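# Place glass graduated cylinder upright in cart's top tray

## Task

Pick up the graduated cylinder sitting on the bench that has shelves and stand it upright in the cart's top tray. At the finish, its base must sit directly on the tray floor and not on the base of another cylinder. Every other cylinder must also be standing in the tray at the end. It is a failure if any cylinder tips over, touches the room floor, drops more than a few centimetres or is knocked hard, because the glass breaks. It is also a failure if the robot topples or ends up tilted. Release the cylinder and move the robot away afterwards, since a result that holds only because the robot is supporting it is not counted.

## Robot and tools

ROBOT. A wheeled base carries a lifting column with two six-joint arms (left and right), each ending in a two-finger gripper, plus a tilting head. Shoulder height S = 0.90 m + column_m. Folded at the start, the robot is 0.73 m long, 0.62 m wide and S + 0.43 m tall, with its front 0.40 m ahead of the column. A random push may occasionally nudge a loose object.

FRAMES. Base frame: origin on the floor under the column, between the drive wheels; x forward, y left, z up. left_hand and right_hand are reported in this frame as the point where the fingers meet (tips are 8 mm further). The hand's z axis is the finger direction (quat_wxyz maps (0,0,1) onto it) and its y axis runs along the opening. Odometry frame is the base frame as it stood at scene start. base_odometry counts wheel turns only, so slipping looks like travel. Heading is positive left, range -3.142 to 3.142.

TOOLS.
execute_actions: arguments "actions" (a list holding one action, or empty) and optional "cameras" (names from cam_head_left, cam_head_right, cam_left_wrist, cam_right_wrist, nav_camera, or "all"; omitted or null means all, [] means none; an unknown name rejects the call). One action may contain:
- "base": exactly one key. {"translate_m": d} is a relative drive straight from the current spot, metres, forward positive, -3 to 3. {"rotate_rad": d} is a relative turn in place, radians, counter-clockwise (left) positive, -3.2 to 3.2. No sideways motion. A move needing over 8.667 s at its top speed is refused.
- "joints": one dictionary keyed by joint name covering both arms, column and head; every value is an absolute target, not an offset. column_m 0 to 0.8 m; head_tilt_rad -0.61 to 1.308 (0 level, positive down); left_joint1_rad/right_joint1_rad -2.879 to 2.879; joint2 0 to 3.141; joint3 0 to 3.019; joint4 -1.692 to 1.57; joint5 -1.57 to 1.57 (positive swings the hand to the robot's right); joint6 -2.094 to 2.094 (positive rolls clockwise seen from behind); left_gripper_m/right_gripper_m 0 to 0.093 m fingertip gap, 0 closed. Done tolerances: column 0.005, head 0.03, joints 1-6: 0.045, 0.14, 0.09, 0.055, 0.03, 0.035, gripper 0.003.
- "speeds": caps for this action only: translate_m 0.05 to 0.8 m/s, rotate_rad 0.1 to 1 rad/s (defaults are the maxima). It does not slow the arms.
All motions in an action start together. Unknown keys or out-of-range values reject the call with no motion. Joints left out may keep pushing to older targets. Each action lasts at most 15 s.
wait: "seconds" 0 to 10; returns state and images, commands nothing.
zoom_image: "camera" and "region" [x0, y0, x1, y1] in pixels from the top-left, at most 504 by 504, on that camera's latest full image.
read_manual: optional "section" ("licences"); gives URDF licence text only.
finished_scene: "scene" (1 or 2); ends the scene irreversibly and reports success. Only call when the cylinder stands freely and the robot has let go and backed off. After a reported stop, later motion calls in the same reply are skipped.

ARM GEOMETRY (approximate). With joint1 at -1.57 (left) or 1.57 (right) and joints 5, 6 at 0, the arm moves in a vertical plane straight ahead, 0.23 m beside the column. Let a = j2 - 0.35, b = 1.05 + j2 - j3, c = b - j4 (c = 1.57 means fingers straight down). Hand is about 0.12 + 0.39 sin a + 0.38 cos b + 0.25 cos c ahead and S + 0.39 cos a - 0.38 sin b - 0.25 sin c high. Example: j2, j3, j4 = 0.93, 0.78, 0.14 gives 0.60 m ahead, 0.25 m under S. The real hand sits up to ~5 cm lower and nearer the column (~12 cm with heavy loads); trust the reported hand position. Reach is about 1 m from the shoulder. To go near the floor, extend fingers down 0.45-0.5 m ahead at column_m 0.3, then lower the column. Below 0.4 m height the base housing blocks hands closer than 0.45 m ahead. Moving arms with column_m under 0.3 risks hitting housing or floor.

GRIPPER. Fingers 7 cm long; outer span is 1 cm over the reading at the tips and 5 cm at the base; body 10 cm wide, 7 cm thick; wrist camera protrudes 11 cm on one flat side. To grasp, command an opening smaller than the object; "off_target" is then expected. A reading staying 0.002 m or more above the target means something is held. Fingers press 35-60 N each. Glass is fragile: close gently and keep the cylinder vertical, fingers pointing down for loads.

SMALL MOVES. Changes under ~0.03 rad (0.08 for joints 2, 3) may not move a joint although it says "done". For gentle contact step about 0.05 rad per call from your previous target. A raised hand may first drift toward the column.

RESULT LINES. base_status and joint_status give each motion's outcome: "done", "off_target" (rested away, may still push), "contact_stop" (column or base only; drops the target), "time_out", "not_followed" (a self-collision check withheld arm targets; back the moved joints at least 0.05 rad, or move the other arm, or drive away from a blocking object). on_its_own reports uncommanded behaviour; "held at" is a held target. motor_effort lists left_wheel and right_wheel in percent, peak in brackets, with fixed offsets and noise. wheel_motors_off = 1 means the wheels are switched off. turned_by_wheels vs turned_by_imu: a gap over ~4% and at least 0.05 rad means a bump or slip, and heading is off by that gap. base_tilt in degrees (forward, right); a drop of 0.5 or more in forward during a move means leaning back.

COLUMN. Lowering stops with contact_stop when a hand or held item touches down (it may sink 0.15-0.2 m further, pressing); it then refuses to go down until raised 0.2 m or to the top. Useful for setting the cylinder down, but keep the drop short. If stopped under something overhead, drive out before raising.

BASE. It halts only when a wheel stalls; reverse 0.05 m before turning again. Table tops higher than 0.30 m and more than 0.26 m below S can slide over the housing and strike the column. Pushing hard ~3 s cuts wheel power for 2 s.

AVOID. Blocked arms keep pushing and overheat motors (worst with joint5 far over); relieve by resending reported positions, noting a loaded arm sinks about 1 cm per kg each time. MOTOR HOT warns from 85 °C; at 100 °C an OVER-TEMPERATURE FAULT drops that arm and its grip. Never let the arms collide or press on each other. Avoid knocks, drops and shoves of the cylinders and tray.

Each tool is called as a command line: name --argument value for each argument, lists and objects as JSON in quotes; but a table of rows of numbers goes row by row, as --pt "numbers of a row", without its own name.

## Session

execute_actions --actions '[]'

Scene clock: 0.00 s.
base_odometry: x=+0.000 y=+0.000 heading=+0.000 (m, m, rad; odometry frame)
turned_by_wheels: +0.000 (rad since the last result)
turned_by_imu: +0.000 (rad since the last result)
base_tilt: forward=-0.5 right=+0.3 (deg)
base_status: not commanded
joint_positions: column_m=+0.555 head_tilt_rad=+0.890 left_joint1_rad=-1.557 left_joint2_rad=+0.891 left_joint3_rad=+0.376 left_joint4_rad=-0.956 left_joint5_rad=-0.041 left_joint6_rad=+0.060 left_gripper_m=+0.095 right_joint1_rad=+1.582 right_joint2_rad=+0.870 right_joint3_rad=+0.423 right_joint4_rad=-0.946 right_joint5_rad=+0.006 right_joint6_rad=+0.089 right_gripper_m=+0.094
joint_status: not commanded
wheel_motors_off: 0
motor_effort: left_wheel=+1 right_wheel=+4 (%)
left_hand: x=+0.1272 y=+0.2344 z=+1.2611 quat_wxyz=(+0.457, -0.030, -0.889, -0.009) (m; base frame)
right_hand: x=+0.1577 y=-0.2240 z=+1.2511 quat_wxyz=(+0.421, -0.034, -0.906, +0.018) (m; base frame)
pictures: cam_head_left, cam_head_right, cam_left_wrist, cam_right_wrist, nav_camera
Images, in order (width x height): cam_head_left 504x504, cam_head_right 504x504, cam_left_wrist 616x616, cam_right_wrist 616x616, nav_camera 504x504.

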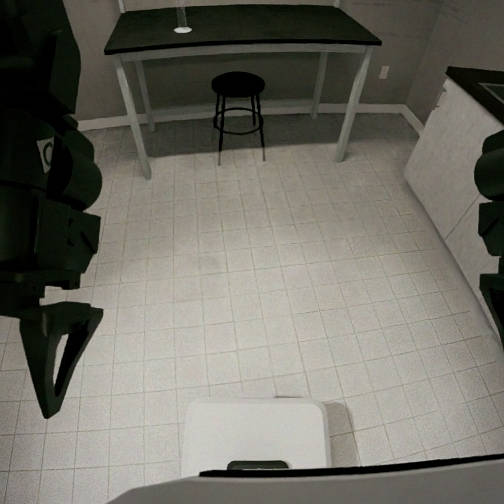

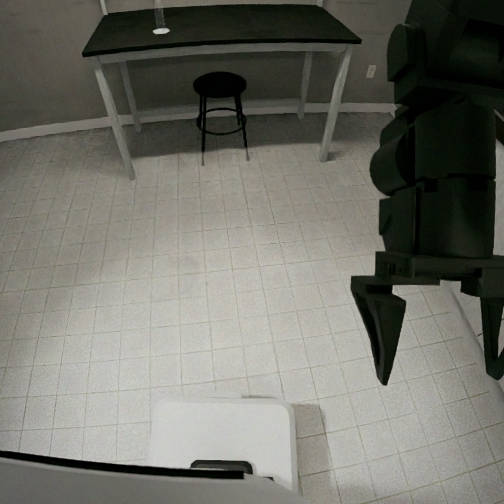

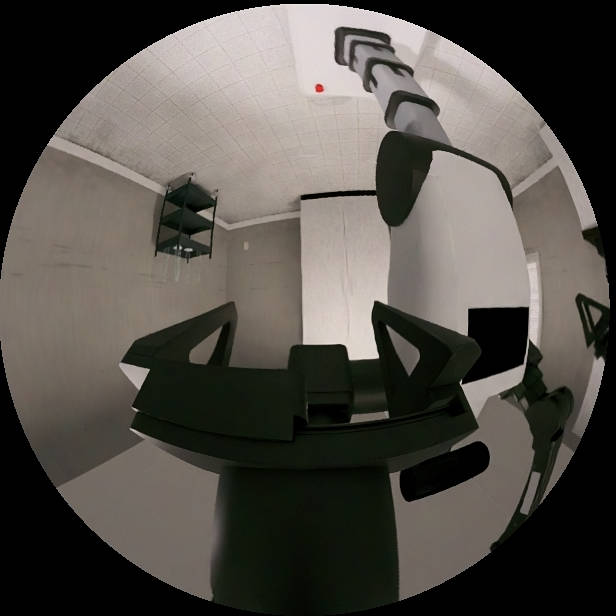

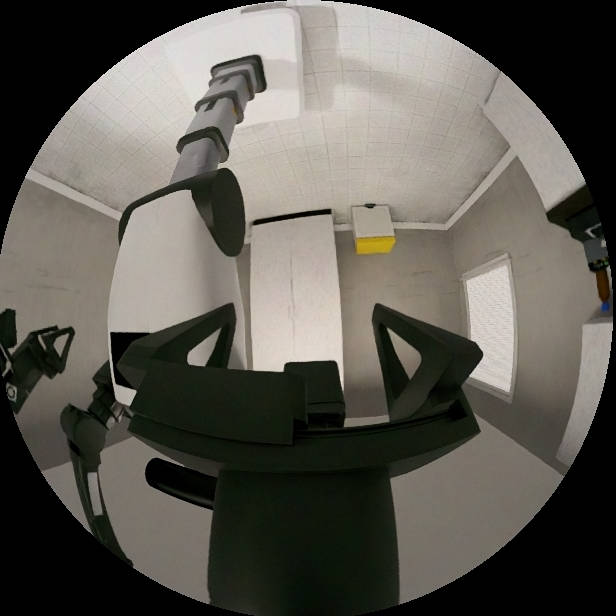

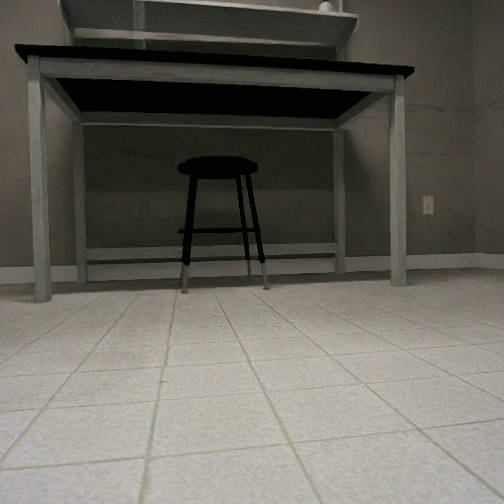

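execute_actions --actions '[{"base":{"rotate_rad":0.3},"joints":{"column_m":0.4,"head_tilt_rad":0.5,"right_joint2_rad":1.25,"right_joint3_rad":1.0,"right_joint4_rad":1.3,"right_joint6_rad":0}}]' --cameras '[]'

execute_actions --actions '[{"base":{"translate_m":0.9}}]' --cameras '["cam_head_left","cam_right_wrist"]'

Scene clock: 2.70 s.
base_odometry: x=+0.000 y=+0.000 heading=+0.298 (m, m, rad; odometry frame)
turned_by_wheels: +0.298 (rad since the last result)
turned_by_imu: +0.294 (rad since the last result)
base_tilt: forward=-0.5 right=+0.3 (deg)
base_status: done
joint_positions: column_m=+0.400 head_tilt_rad=+0.518 left_joint1_rad=-1.557 left_joint2_rad=+0.891 left_joint3_rad=+0.376 left_joint4_rad=-0.956 left_joint5_rad=-0.041 left_joint6_rad=+0.060 left_gripper_m=+0.095 right_joint1_rad=+1.582 right_joint2_rad=+1.258 right_joint3_rad=+1.003 right_joint4_rad=+1.275 right_joint5_rad=+0.006 right_joint6_rad=+0.009 right_gripper_m=+0.094
joint_status: all done
wheel_motors_off: 0
motor_effort: left_wheel=-6(42) right_wheel=+4(50) (%)
left_hand: x=+0.1272 y=+0.2344 z=+1.1061 quat_wxyz=(+0.457, -0.030, -0.889, -0.009) (m; base frame)
right_hand: x=+0.7754 y=-0.2210 z=+1.1628 quat_wxyz=(-0.697, -0.007, -0.717, -0.006) (m; base frame)
pictures: none
No camera images: the call's "cameras" was empty. Leave "cameras" out to get every camera's image.

Scene clock: 6.03 s.
base_odometry: x=+0.860 y=+0.264 heading=+0.298 (m, m, rad; odometry frame)
turned_by_wheels: +0.000 (rad since the last result)
turned_by_imu: +0.000 (rad since the last result)
base_tilt: forward=-0.5 right=+0.3 (deg)
base_status: done
joint_positions: column_m=+0.400 head_tilt_rad=+0.518 left_joint1_rad=-1.557 left_joint2_rad=+0.891 left_joint3_rad=+0.378 left_joint4_rad=-0.956 left_joint5_rad=-0.041 left_joint6_rad=+0.060 left_gripper_m=+0.095 right_joint1_rad=+1.582 right_joint2_rad=+1.258 right_joint3_rad=+0.999 right_joint4_rad=+1.275 right_joint5_rad=+0.006 right_joint6_rad=+0.009 right_gripper_m=+0.094
joint_status: not commanded
wheel_motors_off: 0
motor_effort: left_wheel=+0(53) right_wheel=+0(69) (%)
left_hand: x=+0.1282 y=+0.2344 z=+1.1057 quat_wxyz=(+0.456, -0.030, -0.890, -0.009) (m; base frame)
right_hand: x=+0.7739 y=-0.2210 z=+1.1614 quat_wxyz=(-0.696, -0.007, -0.718, -0.006) (m; base frame)
pictures: cam_head_left, cam_right_wrist
Images, in order (width x height): cam_head_left 504x504, cam_right_wrist 616x616.

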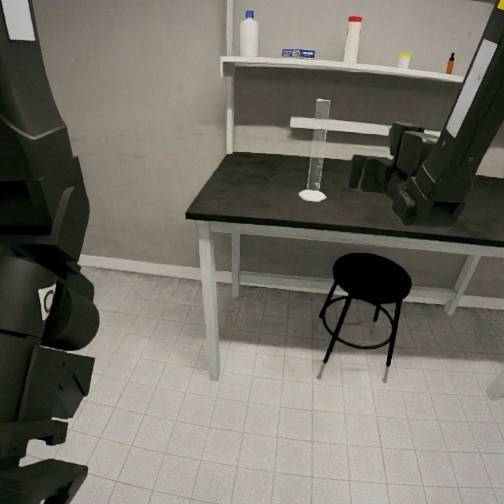

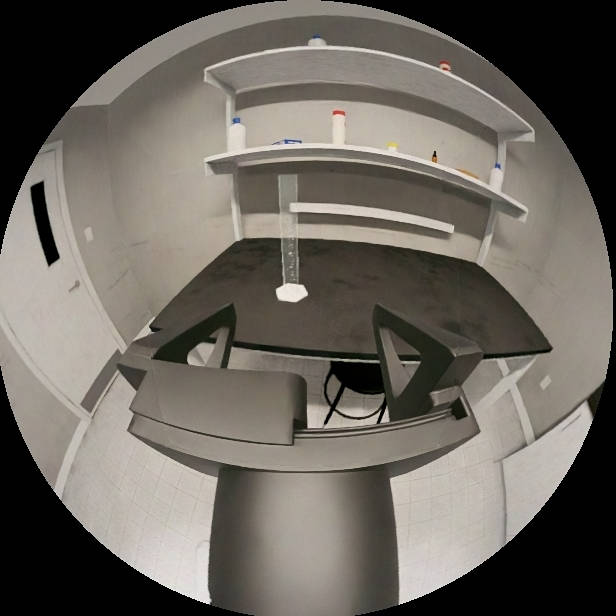

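execute_actions --actions '[{"base":{"rotate_rad":0.035},"joints":{"column_m":0.45}}]' --cameras '[]'

execute_actions --actions '[{"base":{"translate_m":0.27}}]' --cameras '["cam_right_wrist"]'

Scene clock: 12.80 s.
base_odometry: x=+0.860 y=+0.264 heading=+0.331 (m, m, rad; odometry frame)
turned_by_wheels: +0.032 (rad since the last result)
turned_by_imu: +0.029 (rad since the last result)
base_tilt: forward=-0.5 right=+0.2 (deg)
base_status: done
joint_positions: column_m=+0.450 head_tilt_rad=+0.518 left_joint1_rad=-1.557 left_joint2_rad=+0.891 left_joint3_rad=+0.378 left_joint4_rad=-0.956 left_joint5_rad=-0.041 left_joint6_rad=+0.060 left_gripper_m=+0.095 right_joint1_rad=+1.582 right_joint2_rad=+1.258 right_joint3_rad=+0.999 right_joint4_rad=+1.275 right_joint5_rad=+0.006 right_joint6_rad=+0.009 right_gripper_m=+0.094
joint_status: all done
wheel_motors_off: 0
motor_effort: left_wheel=-1(59) right_wheel=+3(54) (%)
left_hand: x=+0.1282 y=+0.2344 z=+1.1556 quat_wxyz=(+0.456, -0.030, -0.890, -0.009) (m; base frame)
right_hand: x=+0.7738 y=-0.2210 z=+1.2111 quat_wxyz=(-0.696, -0.007, -0.718, -0.006) (m; base frame)
pictures: none
No camera images: the call's "cameras" was empty. Leave "cameras" out to get every camera's image.

Scene clock: 14.80 s.
base_odometry: x=+1.115 y=+0.352 heading=+0.331 (m, m, rad; odometry frame)
turned_by_wheels: +0.000 (rad since the last result)
turned_by_imu: +0.000 (rad since the last result)
base_tilt: forward=-0.5 right=+0.3 (deg)
base_status: done
joint_positions: column_m=+0.450 head_tilt_rad=+0.518 left_joint1_rad=-1.557 left_joint2_rad=+0.891 left_joint3_rad=+0.379 left_joint4_rad=-0.956 left_joint5_rad=-0.041 left_joint6_rad=+0.060 left_gripper_m=+0.095 right_joint1_rad=+1.582 right_joint2_rad=+1.258 right_joint3_rad=+0.998 right_joint4_rad=+1.275 right_joint5_rad=+0.006 right_joint6_rad=+0.009 right_gripper_m=+0.094
joint_status: not commanded
wheel_motors_off: 0
motor_effort: left_wheel=+2(49) right_wheel=-1(34) (%)
left_hand: x=+0.1286 y=+0.2344 z=+1.1554 quat_wxyz=(+0.455, -0.030, -0.890, -0.009) (m; base frame)
right_hand: x=+0.7735 y=-0.2210 z=+1.2109 quat_wxyz=(-0.695, -0.007, -0.718, -0.006) (m; base frame)
pictures: cam_right_wrist
Images, in order (width x height): cam_right_wrist 616x616.

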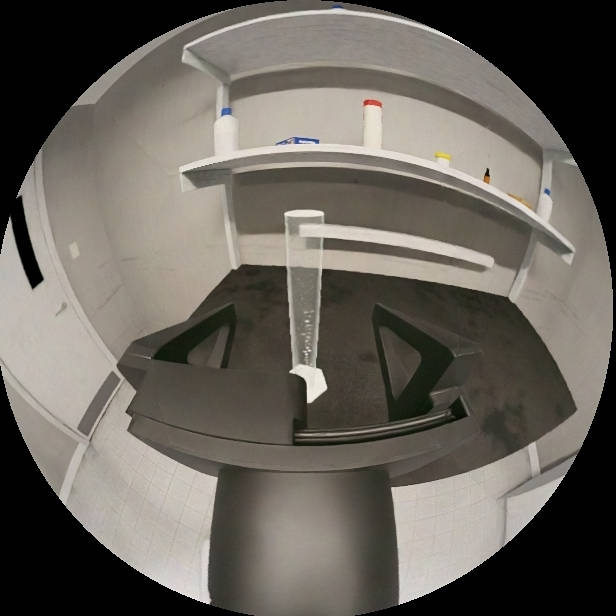

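execute_actions --actions '[{"base":{"translate_m":0.13},"joints":{"column_m":0.42},"speeds":{"translate_m":0.1}}]' --cameras '["cam_right_wrist"]'

Scene clock: 17.03 s.
base_odometry: x=+1.238 y=+0.394 heading=+0.331 (m, m, rad; odometry frame)
turned_by_wheels: +0.000 (rad since the last result)
turned_by_imu: -0.001 (rad since the last result)
base_tilt: forward=-0.5 right=+0.2 (deg)
base_status: done
joint_positions: column_m=+0.420 head_tilt_rad=+0.518 left_joint1_rad=-1.557 left_joint2_rad=+0.891 left_joint3_rad=+0.376 left_joint4_rad=-0.956 left_joint5_rad=-0.041 left_joint6_rad=+0.060 left_gripper_m=+0.095 right_joint1_rad=+1.582 right_joint2_rad=+1.257 right_joint3_rad=+0.996 right_joint4_rad=+1.275 right_joint5_rad=+0.006 right_joint6_rad=+0.009 right_gripper_m=+0.094
joint_status: all done
wheel_motors_off: 0
motor_effort: left_wheel=+1(34) right_wheel=+0(31) (%)
left_hand: x=+0.1270 y=+0.2344 z=+1.1262 quat_wxyz=(+0.457, -0.030, -0.889, -0.009) (m; base frame)
right_hand: x=+0.7730 y=-0.2210 z=+1.1810 quat_wxyz=(-0.695, -0.007, -0.719, -0.006) (m; base frame)
pictures: cam_right_wrist
Images, in order (width x height): cam_right_wrist 616x616.

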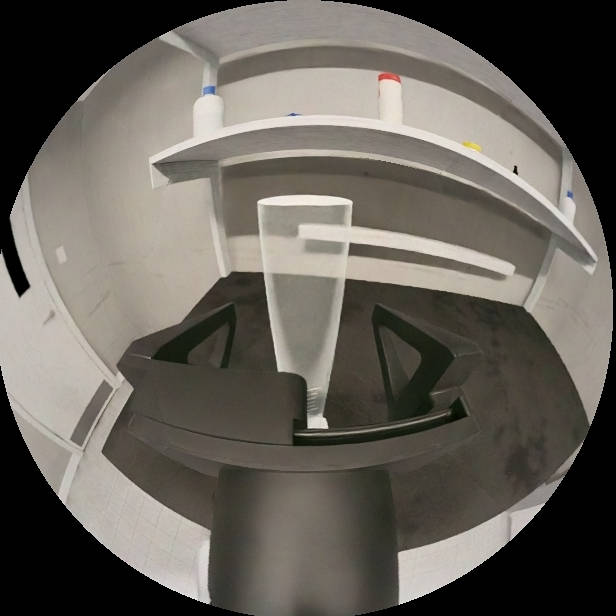

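execute_actions --actions '[{"base":{"translate_m":0.035},"speeds":{"translate_m":0.06}}]' --cameras '[]'

execute_actions --actions '[{"joints":{"right_gripper_m":0.02}}]' --cameras '["cam_right_wrist"]'

execute_actions --actions '[{"joints":{"column_m":0.49}}]' --cameras '[]'

execute_actions --actions '[{"base":{"translate_m":-2.3}}]' --cameras '[]'

execute_actions --actions '[{"base":{"rotate_rad":1.6}}]' --cameras '["cam_head_left","cam_head_right"]'

Scene clock: 18.50 s.
base_odometry: x=+1.272 y=+0.406 heading=+0.331 (m, m, rad; odometry frame)
turned_by_wheels: +0.000 (rad since the last result)
turned_by_imu: -0.001 (rad since the last result)
base_tilt: forward=-0.5 right=+0.3 (deg)
base_status: done
joint_positions: column_m=+0.420 head_tilt_rad=+0.518 left_joint1_rad=-1.557 left_joint2_rad=+0.891 left_joint3_rad=+0.374 left_joint4_rad=-0.956 left_joint5_rad=-0.041 left_joint6_rad=+0.060 left_gripper_m=+0.095 right_joint1_rad=+1.582 right_joint2_rad=+1.257 right_joint3_rad=+0.996 right_joint4_rad=+1.275 right_joint5_rad=+0.006 right_joint6_rad=+0.009 right_gripper_m=+0.094
joint_status: not commanded
wheel_motors_off: 0
motor_effort: left_wheel=+0(34) right_wheel=+0(30) (%)
left_hand: x=+0.1264 y=+0.2344 z=+1.1265 quat_wxyz=(+0.457, -0.030, -0.889, -0.008) (m; base frame)
right_hand: x=+0.7728 y=-0.2210 z=+1.1807 quat_wxyz=(-0.695, -0.007, -0.719, -0.006) (m; base frame)
pictures: none
No camera images: the call's "cameras" was empty. Leave "cameras" out to get every camera's image.

Scene clock: 19.17 s.
base_odometry: x=+1.272 y=+0.406 heading=+0.331 (m, m, rad; odometry frame)
turned_by_wheels: +0.000 (rad since the last result)
turned_by_imu: +0.000 (rad since the last result)
base_tilt: forward=-0.5 right=+0.3 (deg)
base_status: not commanded
joint_positions: column_m=+0.420 head_tilt_rad=+0.518 left_joint1_rad=-1.557 left_joint2_rad=+0.891 left_joint3_rad=+0.374 left_joint4_rad=-0.956 left_joint5_rad=-0.041 left_joint6_rad=+0.060 left_gripper_m=+0.095 right_joint1_rad=+1.582 right_joint2_rad=+1.257 right_joint3_rad=+0.996 right_joint4_rad=+1.275 right_joint5_rad=+0.006 right_joint6_rad=+0.006 right_gripper_m=+0.039
joint_status: right_gripper_m off_target (ended at +0.039, target +0.020)
wheel_motors_off: 0
motor_effort: left_wheel=+1(2) right_wheel=+0(0) (%)
left_hand: x=+0.1264 y=+0.2344 z=+1.1265 quat_wxyz=(+0.457, -0.030, -0.889, -0.008) (m; base frame)
right_hand: x=+0.7728 y=-0.2211 z=+1.1808 quat_wxyz=(-0.695, -0.006, -0.719, -0.005) (m; base frame)
pictures: cam_right_wrist
Images, in order (width x height): cam_right_wrist 616x616.

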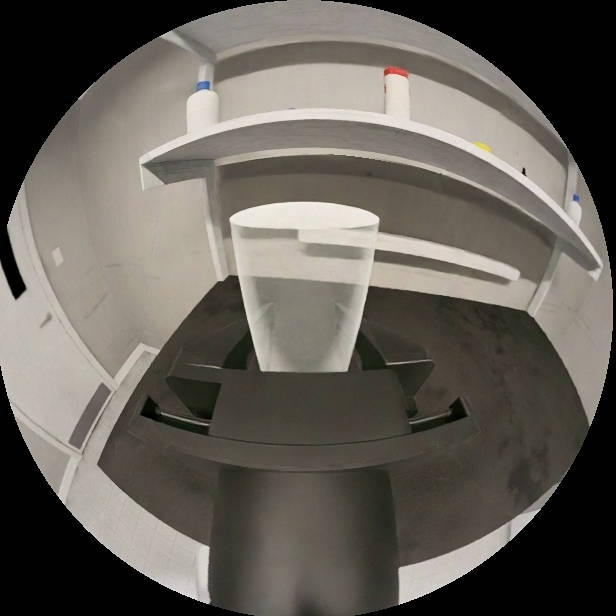

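Scene clock: 20.67 s.
base_odometry: x=+1.272 y=+0.406 heading=+0.331 (m, m, rad; odometry frame)
turned_by_wheels: +0.000 (rad since the last result)
turned_by_imu: -0.001 (rad since the last result)
base_tilt: forward=-0.5 right=+0.3 (deg)
base_status: not commanded
joint_positions: column_m=+0.490 head_tilt_rad=+0.518 left_joint1_rad=-1.557 left_joint2_rad=+0.891 left_joint3_rad=+0.374 left_joint4_rad=-0.956 left_joint5_rad=-0.041 left_joint6_rad=+0.060 left_gripper_m=+0.095 right_joint1_rad=+1.582 right_joint2_rad=+1.257 right_joint3_rad=+0.995 right_joint4_rad=+1.275 right_joint5_rad=+0.006 right_joint6_rad=+0.006 right_gripper_m=+0.039
joint_status: all done
wheel_motors_off: 0
motor_effort: left_wheel=+1(2) right_wheel=+0(0) (%)
left_hand: x=+0.1264 y=+0.2344 z=+1.1963 quat_wxyz=(+0.457, -0.030, -0.889, -0.008) (m; base frame)
right_hand: x=+0.7725 y=-0.2211 z=+1.2504 quat_wxyz=(-0.695, -0.006, -0.719, -0.005) (m; base frame)
pictures: none
No camera images: the call's "cameras" was empty. Leave "cameras" out to get every camera's image.

Scene clock: 25.87 s.
base_odometry: x=-0.904 y=-0.341 heading=+0.330 (m, m, rad; odometry frame)
turned_by_wheels: -0.001 (rad since the last result)
turned_by_imu: -0.006 (rad since the last result)
base_tilt: forward=-0.5 right=+0.3 (deg)
base_status: done
joint_positions: column_m=+0.490 head_tilt_rad=+0.518 left_joint1_rad=-1.557 left_joint2_rad=+0.891 left_joint3_rad=+0.375 left_joint4_rad=-0.956 left_joint5_rad=-0.041 left_joint6_rad=+0.060 left_gripper_m=+0.095 right_joint1_rad=+1.582 right_joint2_rad=+1.257 right_joint3_rad=+0.992 right_joint4_rad=+1.275 right_joint5_rad=+0.006 right_joint6_rad=+0.006 right_gripper_m=+0.039
joint_status: not commanded
wheel_motors_off: 0
motor_effort: left_wheel=-1(51) right_wheel=+2(46) (%)
left_hand: x=+0.1266 y=+0.2344 z=+1.1962 quat_wxyz=(+0.457, -0.030, -0.889, -0.008) (m; base frame)
right_hand: x=+0.7715 y=-0.2211 z=+1.2495 quat_wxyz=(-0.694, -0.006, -0.720, -0.005) (m; base frame)
pictures: none
No camera images: the call's "cameras" was empty. Leave "cameras" out to get every camera's image.

Scene clock: 29.13 s.
base_odometry: x=-0.904 y=-0.341 heading=+1.928 (m, m, rad; odometry frame)
turned_by_wheels: +1.598 (rad since the last result)
turned_by_imu: +1.584 (rad since the last result)
base_tilt: forward=-0.5 right=+0.2 (deg)
base_status: done
joint_positions: column_m=+0.490 head_tilt_rad=+0.518 left_joint1_rad=-1.557 left_joint2_rad=+0.891 left_joint3_rad=+0.375 left_joint4_rad=-0.956 left_joint5_rad=-0.041 left_joint6_rad=+0.060 left_gripper_m=+0.095 right_joint1_rad=+1.582 right_joint2_rad=+1.257 right_joint3_rad=+0.992 right_joint4_rad=+1.275 right_joint5_rad=+0.006 right_joint6_rad=+0.004 right_gripper_m=+0.039
joint_status: not commanded
wheel_motors_off: 0
motor_effort: left_wheel=-10(58) right_wheel=+8(61) (%)
left_hand: x=+0.1266 y=+0.2344 z=+1.1962 quat_wxyz=(+0.457, -0.030, -0.889, -0.008) (m; base frame)
right_hand: x=+0.7715 y=-0.2211 z=+1.2495 quat_wxyz=(-0.694, -0.005, -0.720, -0.005) (m; base frame)
pictures: cam_head_left, cam_head_right
Images, in order (width x height): cam_head_left 504x504, cam_head_right 504x504.

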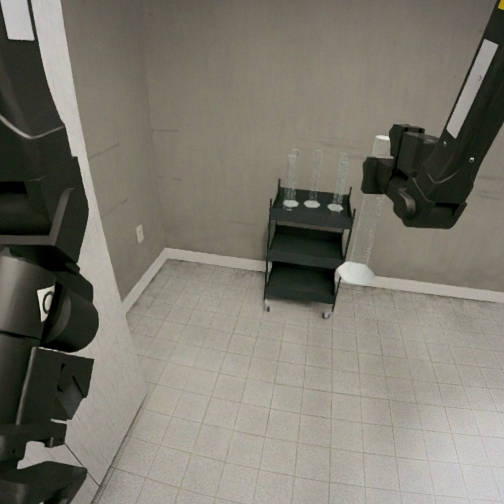

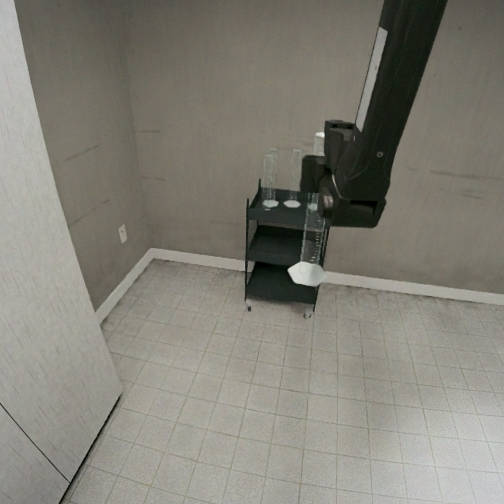

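execute_actions --actions '[{"base":{"rotate_rad":-0.055},"joints":{"head_tilt_rad":0.75}}]' --cameras '[]'

execute_actions --actions '[{"base":{"translate_m":0.7},"joints":{"column_m":0.4}}]' --cameras '["cam_head_left","cam_head_right","cam_right_wrist"]'

Scene clock: 30.30 s.
base_odometry: x=-0.904 y=-0.341 heading=+1.874 (m, m, rad; odometry frame)
turned_by_wheels: -0.054 (rad since the last result)
turned_by_imu: -0.054 (rad since the last result)
base_tilt: forward=-0.5 right=+0.2 (deg)
base_status: done
joint_positions: column_m=+0.490 head_tilt_rad=+0.752 left_joint1_rad=-1.557 left_joint2_rad=+0.891 left_joint3_rad=+0.375 left_joint4_rad=-0.956 left_joint5_rad=-0.041 left_joint6_rad=+0.060 left_gripper_m=+0.095 right_joint1_rad=+1.582 right_joint2_rad=+1.257 right_joint3_rad=+0.992 right_joint4_rad=+1.275 right_joint5_rad=+0.007 right_joint6_rad=+0.004 right_gripper_m=+0.039
joint_status: all done
wheel_motors_off: 0
motor_effort: left_wheel=+7(19) right_wheel=-6(17) (%)
left_hand: x=+0.1266 y=+0.2344 z=+1.1962 quat_wxyz=(+0.457, -0.030, -0.889, -0.008) (m; base frame)
right_hand: x=+0.7715 y=-0.2216 z=+1.2495 quat_wxyz=(-0.694, -0.005, -0.720, -0.004) (m; base frame)
pictures: none
No camera images: the call's "cameras" was empty. Leave "cameras" out to get every camera's image.

Scene clock: 33.27 s.
base_odometry: x=-1.113 y=+0.327 heading=+1.875 (m, m, rad; odometry frame)
turned_by_wheels: +0.001 (rad since the last result)
turned_by_imu: +0.001 (rad since the last result)
base_tilt: forward=-0.5 right=+0.3 (deg)
base_status: done
joint_positions: column_m=+0.400 head_tilt_rad=+0.753 left_joint1_rad=-1.557 left_joint2_rad=+0.890 left_joint3_rad=+0.377 left_joint4_rad=-0.956 left_joint5_rad=-0.041 left_joint6_rad=+0.060 left_gripper_m=+0.095 right_joint1_rad=+1.582 right_joint2_rad=+1.257 right_joint3_rad=+0.991 right_joint4_rad=+1.275 right_joint5_rad=+0.007 right_joint6_rad=+0.004 right_gripper_m=+0.039
joint_status: all done
wheel_motors_off: 0
motor_effort: left_wheel=+1(73) right_wheel=-2(51) (%)
left_hand: x=+0.1277 y=+0.2344 z=+1.1060 quat_wxyz=(+0.456, -0.030, -0.890, -0.009) (m; base frame)
right_hand: x=+0.7712 y=-0.2216 z=+1.1594 quat_wxyz=(-0.694, -0.005, -0.720, -0.004) (m; base frame)
pictures: cam_head_left, cam_head_right, cam_right_wrist
Images, in order (width x height): cam_head_left 504x504, cam_head_right 504x504, cam_right_wrist 616x616.

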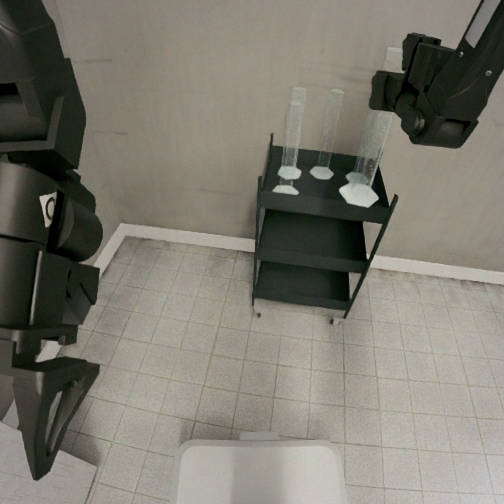

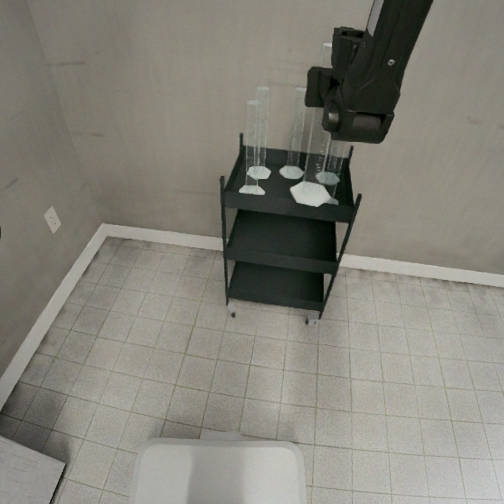

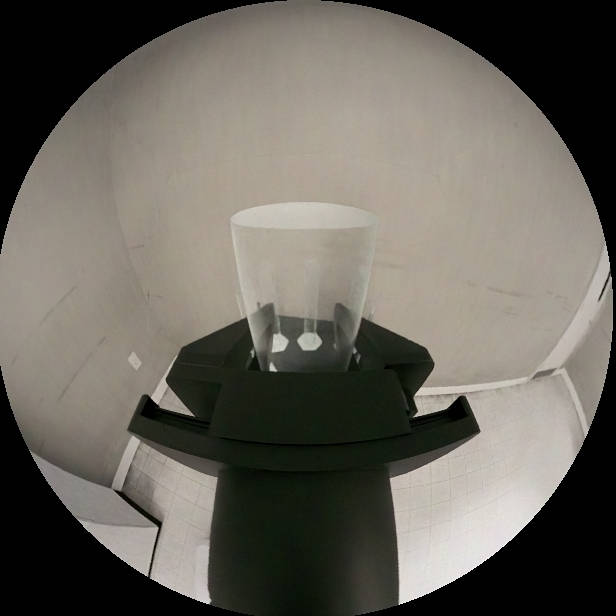

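execute_actions --actions '[{"base":{"translate_m":0.24},"joints":{"column_m":0.33},"speeds":{"translate_m":0.15}}]' --cameras '["cam_head_left","cam_head_right"]'

Scene clock: 35.93 s.
base_odometry: x=-1.185 y=+0.556 heading=+1.876 (m, m, rad; odometry frame)
turned_by_wheels: +0.001 (rad since the last result)
turned_by_imu: +0.000 (rad since the last result)
base_tilt: forward=-0.5 right=+0.2 (deg)
base_status: done
joint_positions: column_m=+0.330 head_tilt_rad=+0.753 left_joint1_rad=-1.557 left_joint2_rad=+0.889 left_joint3_rad=+0.376 left_joint4_rad=-0.956 left_joint5_rad=-0.041 left_joint6_rad=+0.060 left_gripper_m=+0.095 right_joint1_rad=+1.582 right_joint2_rad=+1.257 right_joint3_rad=+0.990 right_joint4_rad=+1.275 right_joint5_rad=+0.007 right_joint6_rad=+0.004 right_gripper_m=+0.039
joint_status: all done
wheel_motors_off: 0
motor_effort: left_wheel=+3(38) right_wheel=-2(38) (%)
left_hand: x=+0.1272 y=+0.2344 z=+1.0363 quat_wxyz=(+0.456, -0.030, -0.889, -0.009) (m; base frame)
right_hand: x=+0.7706 y=-0.2216 z=+1.0889 quat_wxyz=(-0.693, -0.005, -0.721, -0.004) (m; base frame)
pictures: cam_head_left, cam_head_right
Images, in order (width x height): cam_head_left 504x504, cam_head_right 504x504.

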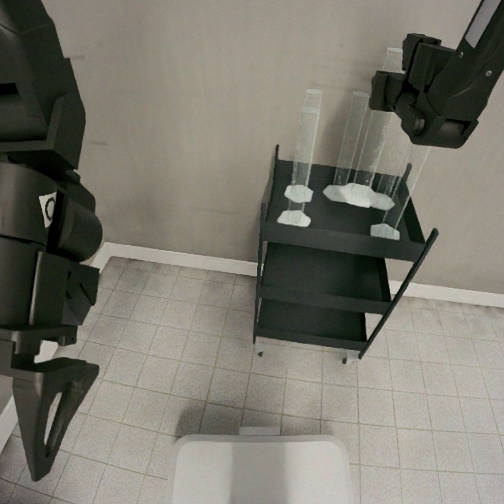

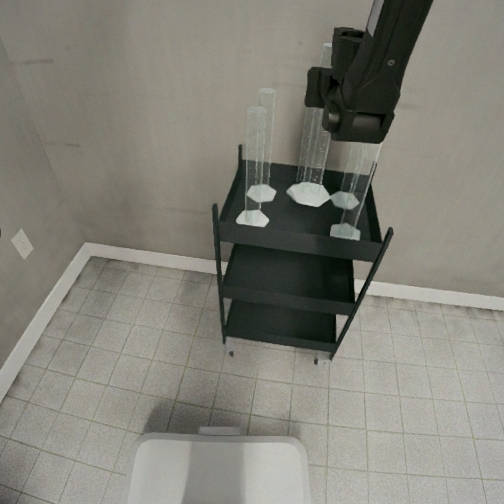

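execute_actions --actions '[{"base":{"translate_m":0.055},"speeds":{"translate_m":0.08}}]' --cameras '[]'

execute_actions --actions '[{"joints":{"column_m":0.25}}]' --cameras '["cam_head_left","cam_head_right"]'

Scene clock: 37.50 s.
base_odometry: x=-1.202 y=+0.608 heading=+1.877 (m, m, rad; odometry frame)
turned_by_wheels: +0.001 (rad since the last result)
turned_by_imu: +0.000 (rad since the last result)
base_tilt: forward=-0.5 right=+0.2 (deg)
base_status: done
joint_positions: column_m=+0.330 head_tilt_rad=+0.753 left_joint1_rad=-1.557 left_joint2_rad=+0.889 left_joint3_rad=+0.376 left_joint4_rad=-0.956 left_joint5_rad=-0.041 left_joint6_rad=+0.060 left_gripper_m=+0.095 right_joint1_rad=+1.582 right_joint2_rad=+1.257 right_joint3_rad=+0.989 right_joint4_rad=+1.275 right_joint5_rad=+0.007 right_joint6_rad=+0.004 right_gripper_m=+0.039
joint_status: not commanded
wheel_motors_off: 0
motor_effort: left_wheel=+1(36) right_wheel=-2(31) (%)
left_hand: x=+0.1272 y=+0.2344 z=+1.0363 quat_wxyz=(+0.456, -0.030, -0.889, -0.009) (m; base frame)
right_hand: x=+0.7703 y=-0.2216 z=+1.0886 quat_wxyz=(-0.693, -0.005, -0.721, -0.004) (m; base frame)
pictures: none
No camera images: the call's "cameras" was empty. Leave "cameras" out to get every camera's image.

Scene clock: 39.13 s.
base_odometry: x=-1.202 y=+0.608 heading=+1.877 (m, m, rad; odometry frame)
turned_by_wheels: +0.000 (rad since the last result)
turned_by_imu: -0.001 (rad since the last result)
base_tilt: forward=-0.5 right=+0.2 (deg)
base_status: not commanded
joint_positions: column_m=+0.250 head_tilt_rad=+0.753 left_joint1_rad=-1.557 left_joint2_rad=+0.889 left_joint3_rad=+0.376 left_joint4_rad=-0.956 left_joint5_rad=-0.041 left_joint6_rad=+0.060 left_gripper_m=+0.095 right_joint1_rad=+1.582 right_joint2_rad=+1.257 right_joint3_rad=+0.989 right_joint4_rad=+1.275 right_joint5_rad=+0.007 right_joint6_rad=+0.004 right_gripper_m=+0.039
joint_status: all done
wheel_motors_off: 0
motor_effort: left_wheel=+3(2) right_wheel=-2(2) (%)
left_hand: x=+0.1272 y=+0.2344 z=+0.9563 quat_wxyz=(+0.456, -0.030, -0.889, -0.009) (m; base frame)
right_hand: x=+0.7703 y=-0.2216 z=+1.0086 quat_wxyz=(-0.693, -0.005, -0.721, -0.004) (m; base frame)
pictures: cam_head_left, cam_head_right
Images, in order (width x height): cam_head_left 504x504, cam_head_right 504x504.

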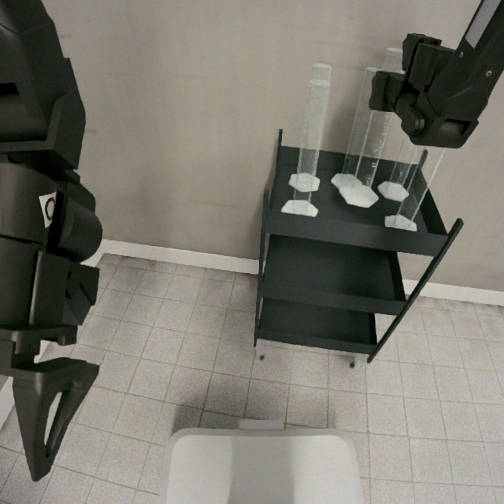

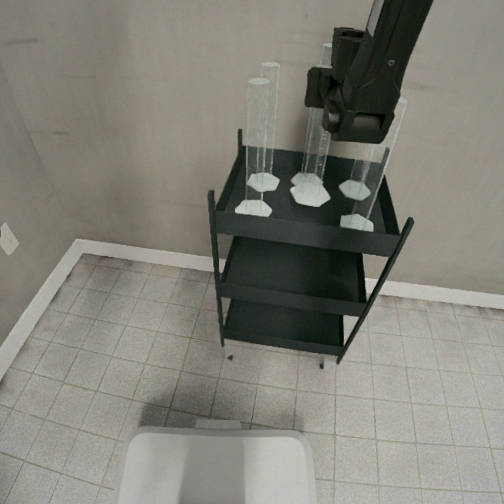

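execute_actions --actions '[{"base":{"translate_m":0.012},"joints":{"column_m":0.19}}]' --cameras '["cam_head_left","cam_head_right"]'

Scene clock: 40.53 s.
base_odometry: x=-1.205 y=+0.620 heading=+1.877 (m, m, rad; odometry frame)
turned_by_wheels: +0.000 (rad since the last result)
turned_by_imu: +0.000 (rad since the last result)
base_tilt: forward=-0.5 right=+0.3 (deg)
base_status: done
joint_positions: column_m=+0.190 head_tilt_rad=+0.753 left_joint1_rad=-1.557 left_joint2_rad=+0.889 left_joint3_rad=+0.376 left_joint4_rad=-0.956 left_joint5_rad=-0.041 left_joint6_rad=+0.060 left_gripper_m=+0.095 right_joint1_rad=+1.582 right_joint2_rad=+1.257 right_joint3_rad=+0.990 right_joint4_rad=+1.275 right_joint5_rad=+0.007 right_joint6_rad=+0.004 right_gripper_m=+0.039
joint_status: all done
wheel_motors_off: 0
motor_effort: left_wheel=+3(39) right_wheel=-1(32) (%)
left_hand: x=+0.1272 y=+0.2344 z=+0.8963 quat_wxyz=(+0.456, -0.030, -0.889, -0.009) (m; base frame)
right_hand: x=+0.7706 y=-0.2216 z=+0.9489 quat_wxyz=(-0.693, -0.005, -0.721, -0.004) (m; base frame)
pictures: cam_head_left, cam_head_right
Images, in order (width x height): cam_head_left 504x504, cam_head_right 504x504.

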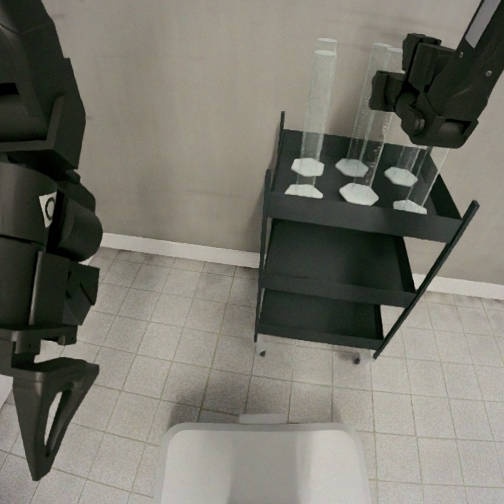

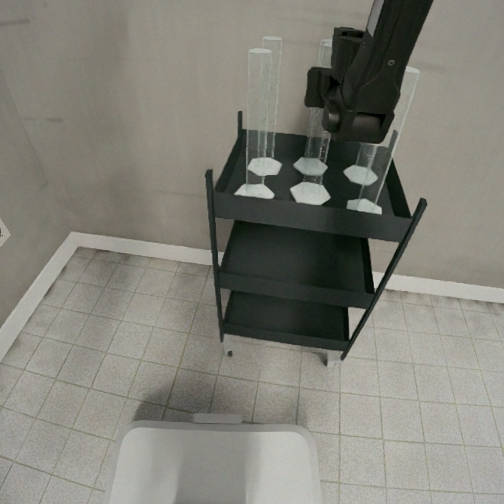

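execute_actions --actions '[{"joints":{"column_m":0.169}}]' --cameras '[]'

execute_actions --actions '[{"joints":{"right_gripper_m":0.065}}]' --cameras '[]'

execute_actions --actions '[{"base":{"translate_m":-0.3}}]' --cameras '[]'

finished_scene --scene 2

Scene clock: 41.47 s.
base_odometry: x=-1.205 y=+0.620 heading=+1.877 (m, m, rad; odometry frame)
turned_by_wheels: +0.000 (rad since the last result)
turned_by_imu: +0.000 (rad since the last result)
base_tilt: forward=-0.5 right=+0.2 (deg)
base_status: not commanded
joint_positions: column_m=+0.169 head_tilt_rad=+0.753 left_joint1_rad=-1.557 left_joint2_rad=+0.889 left_joint3_rad=+0.376 left_joint4_rad=-0.956 left_joint5_rad=-0.041 left_joint6_rad=+0.060 left_gripper_m=+0.095 right_joint1_rad=+1.582 right_joint2_rad=+1.257 right_joint3_rad=+0.990 right_joint4_rad=+1.278 right_joint5_rad=+0.007 right_joint6_rad=+0.004 right_gripper_m=+0.039
joint_status: all done
wheel_motors_off: 0
motor_effort: left_wheel=+2(1) right_wheel=-1(1) (%)
left_hand: x=+0.1272 y=+0.2344 z=+0.8753 quat_wxyz=(+0.456, -0.030, -0.889, -0.009) (m; base frame)
right_hand: x=+0.7706 y=-0.2216 z=+0.9287 quat_wxyz=(-0.694, -0.005, -0.720, -0.004) (m; base frame)
pictures: none
No camera images: the call's "cameras" was empty. Leave "cameras" out to get every camera's image.

Scene clock: 42.07 s.
base_odometry: x=-1.205 y=+0.620 heading=+1.877 (m, m, rad; odometry frame)
turned_by_wheels: +0.000 (rad since the last result)
turned_by_imu: +0.000 (rad since the last result)
base_tilt: forward=-0.5 right=+0.3 (deg)
base_status: not commanded
joint_positions: column_m=+0.169 head_tilt_rad=+0.753 left_joint1_rad=-1.557 left_joint2_rad=+0.889 left_joint3_rad=+0.376 left_joint4_rad=-0.956 left_joint5_rad=-0.041 left_joint6_rad=+0.060 left_gripper_m=+0.095 right_joint1_rad=+1.582 right_joint2_rad=+1.257 right_joint3_rad=+0.990 right_joint4_rad=+1.278 right_joint5_rad=+0.007 right_joint6_rad=+0.004 right_gripper_m=+0.065
joint_status: all done
wheel_motors_off: 0
motor_effort: left_wheel=+0(2) right_wheel=-1(1) (%)
left_hand: x=+0.1272 y=+0.2344 z=+0.8753 quat_wxyz=(+0.456, -0.030, -0.889, -0.009) (m; base frame)
right_hand: x=+0.7706 y=-0.2216 z=+0.9287 quat_wxyz=(-0.694, -0.005, -0.720, -0.004) (m; base frame)
pictures: none
No camera images: the call's "cameras" was empty. Leave "cameras" out to get every camera's image.

Scene clock: 44.23 s.
base_odometry: x=-1.115 y=+0.334 heading=+1.879 (m, m, rad; odometry frame)
turned_by_wheels: +0.002 (rad since the last result)
turned_by_imu: +0.001 (rad since the last result)
base_tilt: forward=-0.5 right=+0.3 (deg)
base_status: done
joint_positions: column_m=+0.169 head_tilt_rad=+0.753 left_joint1_rad=-1.557 left_joint2_rad=+0.889 left_joint3_rad=+0.373 left_joint4_rad=-0.956 left_joint5_rad=-0.041 left_joint6_rad=+0.060 left_gripper_m=+0.095 right_joint1_rad=+1.582 right_joint2_rad=+1.257 right_joint3_rad=+0.990 right_joint4_rad=+1.278 right_joint5_rad=+0.007 right_joint6_rad=+0.004 right_gripper_m=+0.065
joint_status: not commanded
wheel_motors_off: 0
motor_effort: left_wheel=+4(49) right_wheel=-2(36) (%)
left_hand: x=+0.1261 y=+0.2344 z=+0.8757 quat_wxyz=(+0.457, -0.030, -0.889, -0.008) (m; base frame)
right_hand: x=+0.7706 y=-0.2216 z=+0.9287 quat_wxyz=(-0.694, -0.005, -0.720, -0.004) (m; base frame)
pictures: none
No camera images: the call's "cameras" was empty. Leave "cameras" out to get every camera's image.

The scene is finished: the task was done.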